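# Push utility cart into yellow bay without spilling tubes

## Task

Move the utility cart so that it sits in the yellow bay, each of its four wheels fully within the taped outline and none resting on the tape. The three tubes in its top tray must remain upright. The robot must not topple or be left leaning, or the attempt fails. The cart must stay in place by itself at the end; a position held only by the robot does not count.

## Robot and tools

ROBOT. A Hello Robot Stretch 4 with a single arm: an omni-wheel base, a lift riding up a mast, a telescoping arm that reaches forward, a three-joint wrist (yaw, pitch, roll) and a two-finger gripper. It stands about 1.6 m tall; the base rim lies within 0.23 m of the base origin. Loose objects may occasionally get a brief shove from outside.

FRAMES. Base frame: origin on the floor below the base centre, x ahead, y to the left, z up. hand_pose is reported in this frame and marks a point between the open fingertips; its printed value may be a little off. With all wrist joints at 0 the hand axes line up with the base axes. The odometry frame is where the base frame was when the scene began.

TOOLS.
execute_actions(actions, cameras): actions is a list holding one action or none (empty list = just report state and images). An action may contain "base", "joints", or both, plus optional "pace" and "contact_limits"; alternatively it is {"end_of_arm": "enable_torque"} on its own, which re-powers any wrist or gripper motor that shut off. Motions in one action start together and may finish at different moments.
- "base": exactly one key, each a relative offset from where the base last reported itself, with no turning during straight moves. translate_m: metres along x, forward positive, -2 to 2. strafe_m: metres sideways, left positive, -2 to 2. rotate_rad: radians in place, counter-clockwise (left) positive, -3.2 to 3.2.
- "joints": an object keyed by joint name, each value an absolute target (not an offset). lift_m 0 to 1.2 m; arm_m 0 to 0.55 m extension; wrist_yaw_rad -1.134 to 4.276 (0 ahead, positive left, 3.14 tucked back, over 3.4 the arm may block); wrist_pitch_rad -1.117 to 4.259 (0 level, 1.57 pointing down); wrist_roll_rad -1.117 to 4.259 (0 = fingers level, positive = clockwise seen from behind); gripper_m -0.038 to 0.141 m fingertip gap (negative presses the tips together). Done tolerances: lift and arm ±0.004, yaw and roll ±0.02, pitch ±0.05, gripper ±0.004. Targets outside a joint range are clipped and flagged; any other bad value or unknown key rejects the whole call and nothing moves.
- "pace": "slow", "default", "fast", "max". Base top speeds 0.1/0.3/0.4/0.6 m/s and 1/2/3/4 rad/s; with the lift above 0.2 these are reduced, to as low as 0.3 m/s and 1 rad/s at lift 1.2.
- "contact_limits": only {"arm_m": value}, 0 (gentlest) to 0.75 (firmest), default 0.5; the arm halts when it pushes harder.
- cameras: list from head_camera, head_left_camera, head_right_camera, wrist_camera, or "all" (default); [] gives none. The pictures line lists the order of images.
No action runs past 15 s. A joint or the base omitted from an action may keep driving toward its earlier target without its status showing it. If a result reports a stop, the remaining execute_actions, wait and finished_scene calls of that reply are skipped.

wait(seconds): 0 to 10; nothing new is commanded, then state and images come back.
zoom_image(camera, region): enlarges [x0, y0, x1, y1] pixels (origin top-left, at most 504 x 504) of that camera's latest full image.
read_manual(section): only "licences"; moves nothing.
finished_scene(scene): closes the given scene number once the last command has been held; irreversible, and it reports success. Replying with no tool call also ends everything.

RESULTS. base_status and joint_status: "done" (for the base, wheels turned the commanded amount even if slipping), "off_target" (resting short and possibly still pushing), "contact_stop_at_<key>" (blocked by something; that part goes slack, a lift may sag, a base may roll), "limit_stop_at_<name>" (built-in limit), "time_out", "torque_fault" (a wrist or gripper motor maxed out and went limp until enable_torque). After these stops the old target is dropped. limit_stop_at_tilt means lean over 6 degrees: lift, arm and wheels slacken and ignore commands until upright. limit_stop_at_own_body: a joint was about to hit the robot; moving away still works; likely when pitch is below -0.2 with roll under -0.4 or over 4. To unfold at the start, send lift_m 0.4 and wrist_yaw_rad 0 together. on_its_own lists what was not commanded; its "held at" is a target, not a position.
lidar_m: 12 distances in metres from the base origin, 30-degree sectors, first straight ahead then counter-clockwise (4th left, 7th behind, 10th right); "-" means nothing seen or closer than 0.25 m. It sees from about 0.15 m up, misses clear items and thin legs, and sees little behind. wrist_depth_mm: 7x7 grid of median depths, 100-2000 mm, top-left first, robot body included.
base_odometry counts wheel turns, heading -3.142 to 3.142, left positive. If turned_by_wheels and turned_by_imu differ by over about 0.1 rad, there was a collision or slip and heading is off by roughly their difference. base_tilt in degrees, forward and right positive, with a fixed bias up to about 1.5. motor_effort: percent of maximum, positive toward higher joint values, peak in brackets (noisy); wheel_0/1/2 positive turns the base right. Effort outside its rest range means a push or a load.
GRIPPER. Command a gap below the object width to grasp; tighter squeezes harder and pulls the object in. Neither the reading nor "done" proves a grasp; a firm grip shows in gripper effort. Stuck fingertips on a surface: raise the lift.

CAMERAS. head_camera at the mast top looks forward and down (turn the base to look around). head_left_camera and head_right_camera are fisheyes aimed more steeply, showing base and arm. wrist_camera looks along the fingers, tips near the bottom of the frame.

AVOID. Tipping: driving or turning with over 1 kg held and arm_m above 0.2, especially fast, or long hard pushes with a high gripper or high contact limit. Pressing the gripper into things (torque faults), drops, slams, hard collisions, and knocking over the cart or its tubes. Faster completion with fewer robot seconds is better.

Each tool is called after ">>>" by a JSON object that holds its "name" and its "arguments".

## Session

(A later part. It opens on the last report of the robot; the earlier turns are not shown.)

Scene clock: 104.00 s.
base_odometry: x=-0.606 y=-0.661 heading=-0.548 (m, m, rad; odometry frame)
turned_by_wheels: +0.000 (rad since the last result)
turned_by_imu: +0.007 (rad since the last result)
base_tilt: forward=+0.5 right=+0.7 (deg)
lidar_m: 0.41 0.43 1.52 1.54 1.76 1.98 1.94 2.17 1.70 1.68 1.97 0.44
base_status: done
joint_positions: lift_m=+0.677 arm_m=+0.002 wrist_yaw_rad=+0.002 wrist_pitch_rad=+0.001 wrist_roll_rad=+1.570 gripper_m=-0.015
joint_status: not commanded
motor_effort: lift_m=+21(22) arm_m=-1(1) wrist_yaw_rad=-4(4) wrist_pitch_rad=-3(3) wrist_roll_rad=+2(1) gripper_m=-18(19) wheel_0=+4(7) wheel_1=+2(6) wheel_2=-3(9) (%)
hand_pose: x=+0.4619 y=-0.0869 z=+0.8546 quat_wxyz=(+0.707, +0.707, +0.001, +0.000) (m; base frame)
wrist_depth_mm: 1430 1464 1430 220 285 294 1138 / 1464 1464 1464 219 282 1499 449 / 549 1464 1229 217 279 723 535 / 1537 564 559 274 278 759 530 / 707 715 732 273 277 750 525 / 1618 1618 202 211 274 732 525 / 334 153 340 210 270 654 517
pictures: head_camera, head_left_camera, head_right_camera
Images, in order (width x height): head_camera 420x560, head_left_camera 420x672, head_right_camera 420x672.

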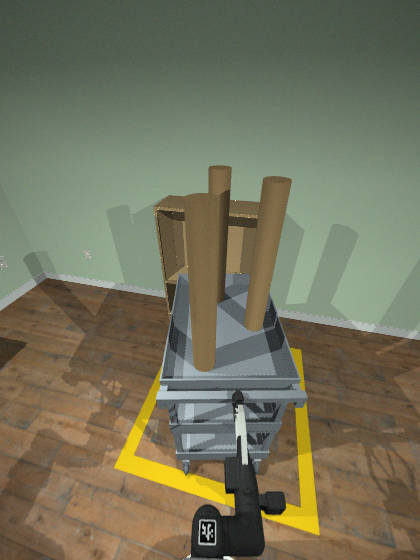

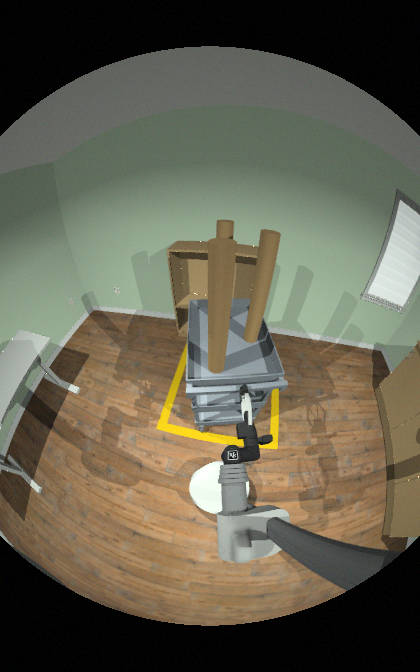

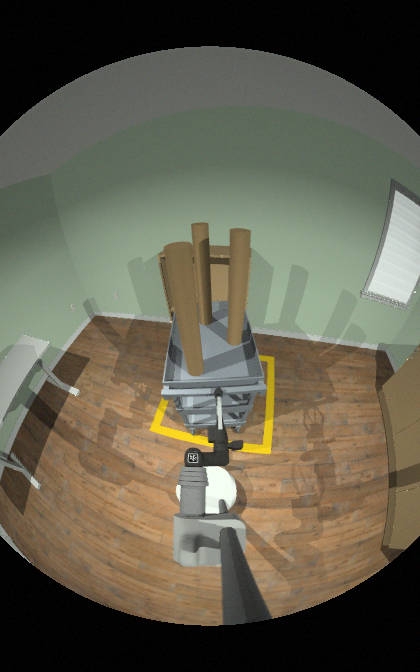

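>>> {"name": "execute_actions", "arguments": {"actions": [{"base":{"translate_m":0.1},"pace":"slow"}], "cameras": []}}

>>> {"name": "execute_actions", "arguments": {"actions": [{"joints":{"gripper_m":0.07}}], "cameras": []}}

>>> {"name": "execute_actions", "arguments": {"actions": [{"base":{"translate_m":-0.35}}]}}

Scene clock: 111.83 s.
base_odometry: x=-0.520 y=-0.713 heading=-0.548 (m, m, rad; odometry frame)
turned_by_wheels: +0.000 (rad since the last result)
turned_by_imu: +0.002 (rad since the last result)
base_tilt: forward=+0.4 right=+0.7 (deg)
lidar_m: 0.40 0.43 1.52 1.53 1.73 2.09 2.05 2.32 1.73 1.72 1.99 0.47
base_status: done
joint_positions: lift_m=+0.677 arm_m=+0.002 wrist_yaw_rad=+0.002 wrist_pitch_rad=+0.001 wrist_roll_rad=+1.570 gripper_m=-0.015
joint_status: not commanded
motor_effort: lift_m=+21(21) arm_m=-1(1) wrist_yaw_rad=-4(3) wrist_pitch_rad=-4(3) wrist_roll_rad=+1(0) gripper_m=-19(19) wheel_0=+3(7) wheel_1=+2(6) wheel_2=-4(10) (%)
hand_pose: x=+0.4619 y=-0.0869 z=+0.8546 quat_wxyz=(+0.707, +0.707, +0.001, +0.000) (m; base frame)
wrist_depth_mm: 1336 1336 1366 220 286 294 1138 / 1366 1397 1366 220 283 1397 445 / 559 1366 1397 217 281 723 530 / 1464 559 554 276 278 759 530 / 715 715 723 273 276 750 525 / 1499 1537 202 211 273 741 521 / 336 153 338 209 270 647 521
pictures: none
No camera images: the call's "cameras" was empty. Leave "cameras" out to get every camera's image.

Scene clock: 113.43 s.
base_odometry: x=-0.520 y=-0.713 heading=-0.548 (m, m, rad; odometry frame)
turned_by_wheels: +0.000 (rad since the last result)
turned_by_imu: +0.000 (rad since the last result)
base_tilt: forward=+0.6 right=+0.7 (deg)
lidar_m: 0.40 0.43 1.51 1.51 1.75 2.04 2.05 2.32 1.74 1.71 1.98 0.48
base_status: not commanded
joint_positions: lift_m=+0.677 arm_m=+0.002 wrist_yaw_rad=+0.000 wrist_pitch_rad=+0.002 wrist_roll_rad=+1.570 gripper_m=+0.070
joint_status: all done
motor_effort: lift_m=+21(21) arm_m=-1(1) wrist_yaw_rad=+1(3) wrist_pitch_rad=-6(7) wrist_roll_rad=+1(1) gripper_m=-1(14) wheel_0=+2(3) wheel_1=+1(2) wheel_2=-3(3) (%)
hand_pose: x=+0.4618 y=-0.0873 z=+0.8544 quat_wxyz=(+0.707, +0.707, +0.001, -0.001) (m; base frame)
wrist_depth_mm: 1308 1336 1336 229 298 1366 1118 / 1366 1366 1397 228 291 1397 436 / 1397 1397 1138 285 289 715 525 / 569 559 559 282 286 759 530 / 723 723 732 279 283 750 525 / 1537 1537 211 277 213 741 521 / 342 342 345 190 277 691 517
pictures: none
No camera images: the call's "cameras" was empty. Leave "cameras" out to get every camera's image.

Scene clock: 116.10 s.
base_odometry: x=-0.819 y=-0.531 heading=-0.548 (m, m, rad; odometry frame)
turned_by_wheels: +0.000 (rad since the last result)
turned_by_imu: +0.001 (rad since the last result)
base_tilt: forward=+0.4 right=+0.7 (deg)
lidar_m: 0.77 2.25 1.62 1.59 2.05 1.69 1.72 1.93 1.67 1.65 1.87 0.84
base_status: done
joint_positions: lift_m=+0.677 arm_m=+0.002 wrist_yaw_rad=+0.000 wrist_pitch_rad=+0.002 wrist_roll_rad=+1.570 gripper_m=+0.070
joint_status: not commanded
motor_effort: lift_m=+21(22) arm_m=-1(1) wrist_yaw_rad=+2(1) wrist_pitch_rad=-6(6) wrist_roll_rad=+1(1) gripper_m=-4(5) wheel_0=-1(7) wheel_1=+0(6) wheel_2=+0(11) (%)
hand_pose: x=+0.4618 y=-0.0873 z=+0.8544 quat_wxyz=(+0.707, +0.707, +0.001, -0.001) (m; base frame)
wrist_depth_mm: 1661 1661 1708 1661 1708 1708 1229 / 1708 1708 1708 1708 1756 1708 1205 / 1756 1756 1756 640 1078 661 1060 / 1808 917 904 640 1255 654 976 / 1863 1078 1078 634 1255 647 976 / 1921 715 211 627 214 647 960 / 1921 1983 - 362 640 634 842
pictures: head_camera, head_left_camera, head_right_camera, wrist_camera
Images, in order (width x height): head_camera 420x560, head_left_camera 420x672, head_right_camera 420x672, wrist_camera 616x392.

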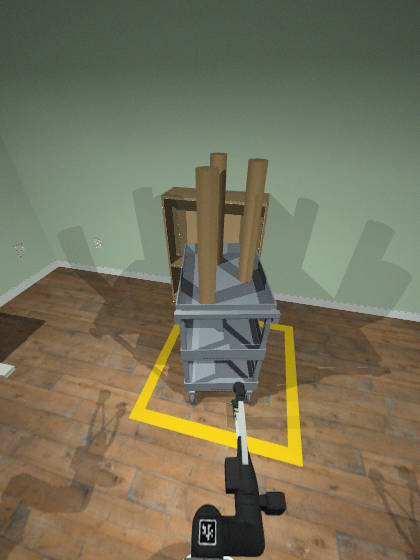

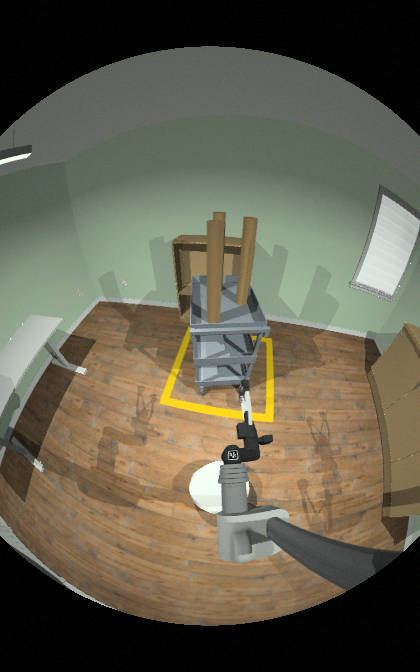

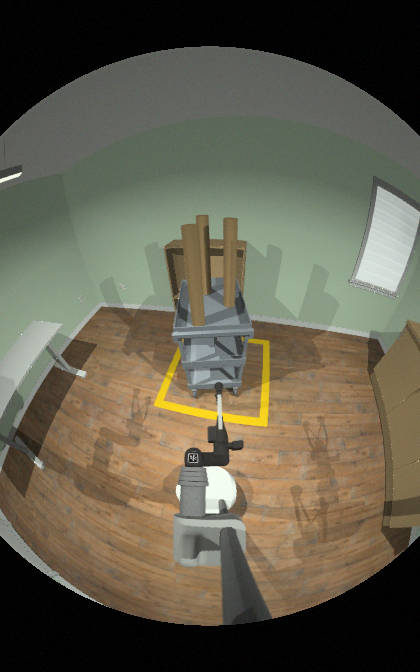

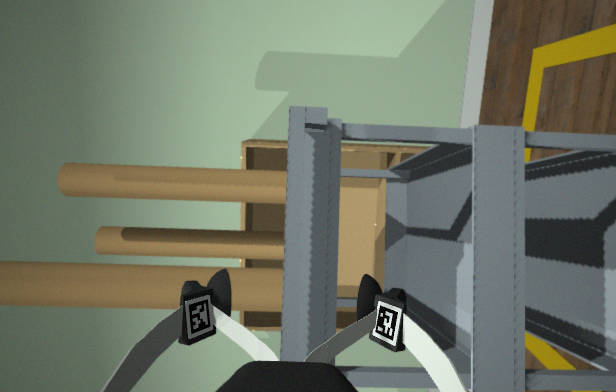

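>>> {"name": "execute_actions", "arguments": {"actions": [{"base":{"strafe_m":0.5},"pace":"fast"}], "cameras": ["head_camera"]}}

Scene clock: 120.73 s.
base_odometry: x=-0.559 y=-0.104 heading=-0.548 (m, m, rad; odometry frame)
turned_by_wheels: +0.000 (rad since the last result)
turned_by_imu: +0.002 (rad since the last result)
base_tilt: forward=+0.5 right=+0.8 (deg)
lidar_m: 1.22 1.36 1.12 1.07 1.89 1.60 1.60 1.83 2.14 2.14 2.48 0.84
base_status: done
joint_positions: lift_m=+0.677 arm_m=+0.002 wrist_yaw_rad=+0.000 wrist_pitch_rad=+0.002 wrist_roll_rad=+1.570 gripper_m=+0.070
joint_status: not commanded
motor_effort: lift_m=+21(21) arm_m=-1(1) wrist_yaw_rad=+1(0) wrist_pitch_rad=-7(6) wrist_roll_rad=+2(1) gripper_m=-4(5) wheel_0=+3(11) wheel_1=-1(12) wheel_2=+1(0) (%)
hand_pose: x=+0.4618 y=-0.0874 z=+0.8544 quat_wxyz=(+0.707, +0.707, +0.001, -0.001) (m; base frame)
wrist_depth_mm: 699 707 715 640 1281 647 1008 / 1808 1756 1098 683 1255 654 904 / 1808 1863 1808 1863 1255 1255 1078 / 1863 1921 1921 1921 1921 1661 1182 / 1921 1983 1983 1983 - 1661 1182 / 1983 1983 211 - 213 1661 1182 / - - - - - 1537 1160
pictures: head_camera
Images, in order (width x height): head_camera 420x560.

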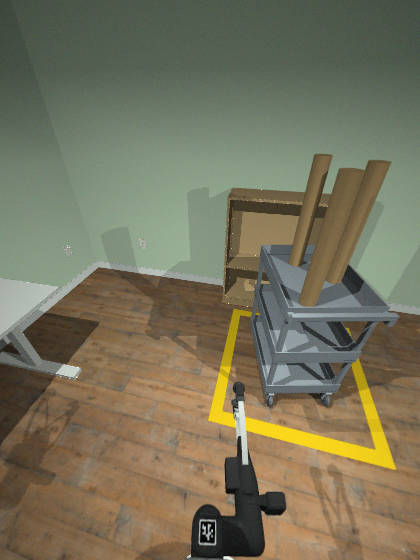

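>>> {"name": "finished_scene", "arguments": {"scene": 1}}

The scene is finished: the task was done.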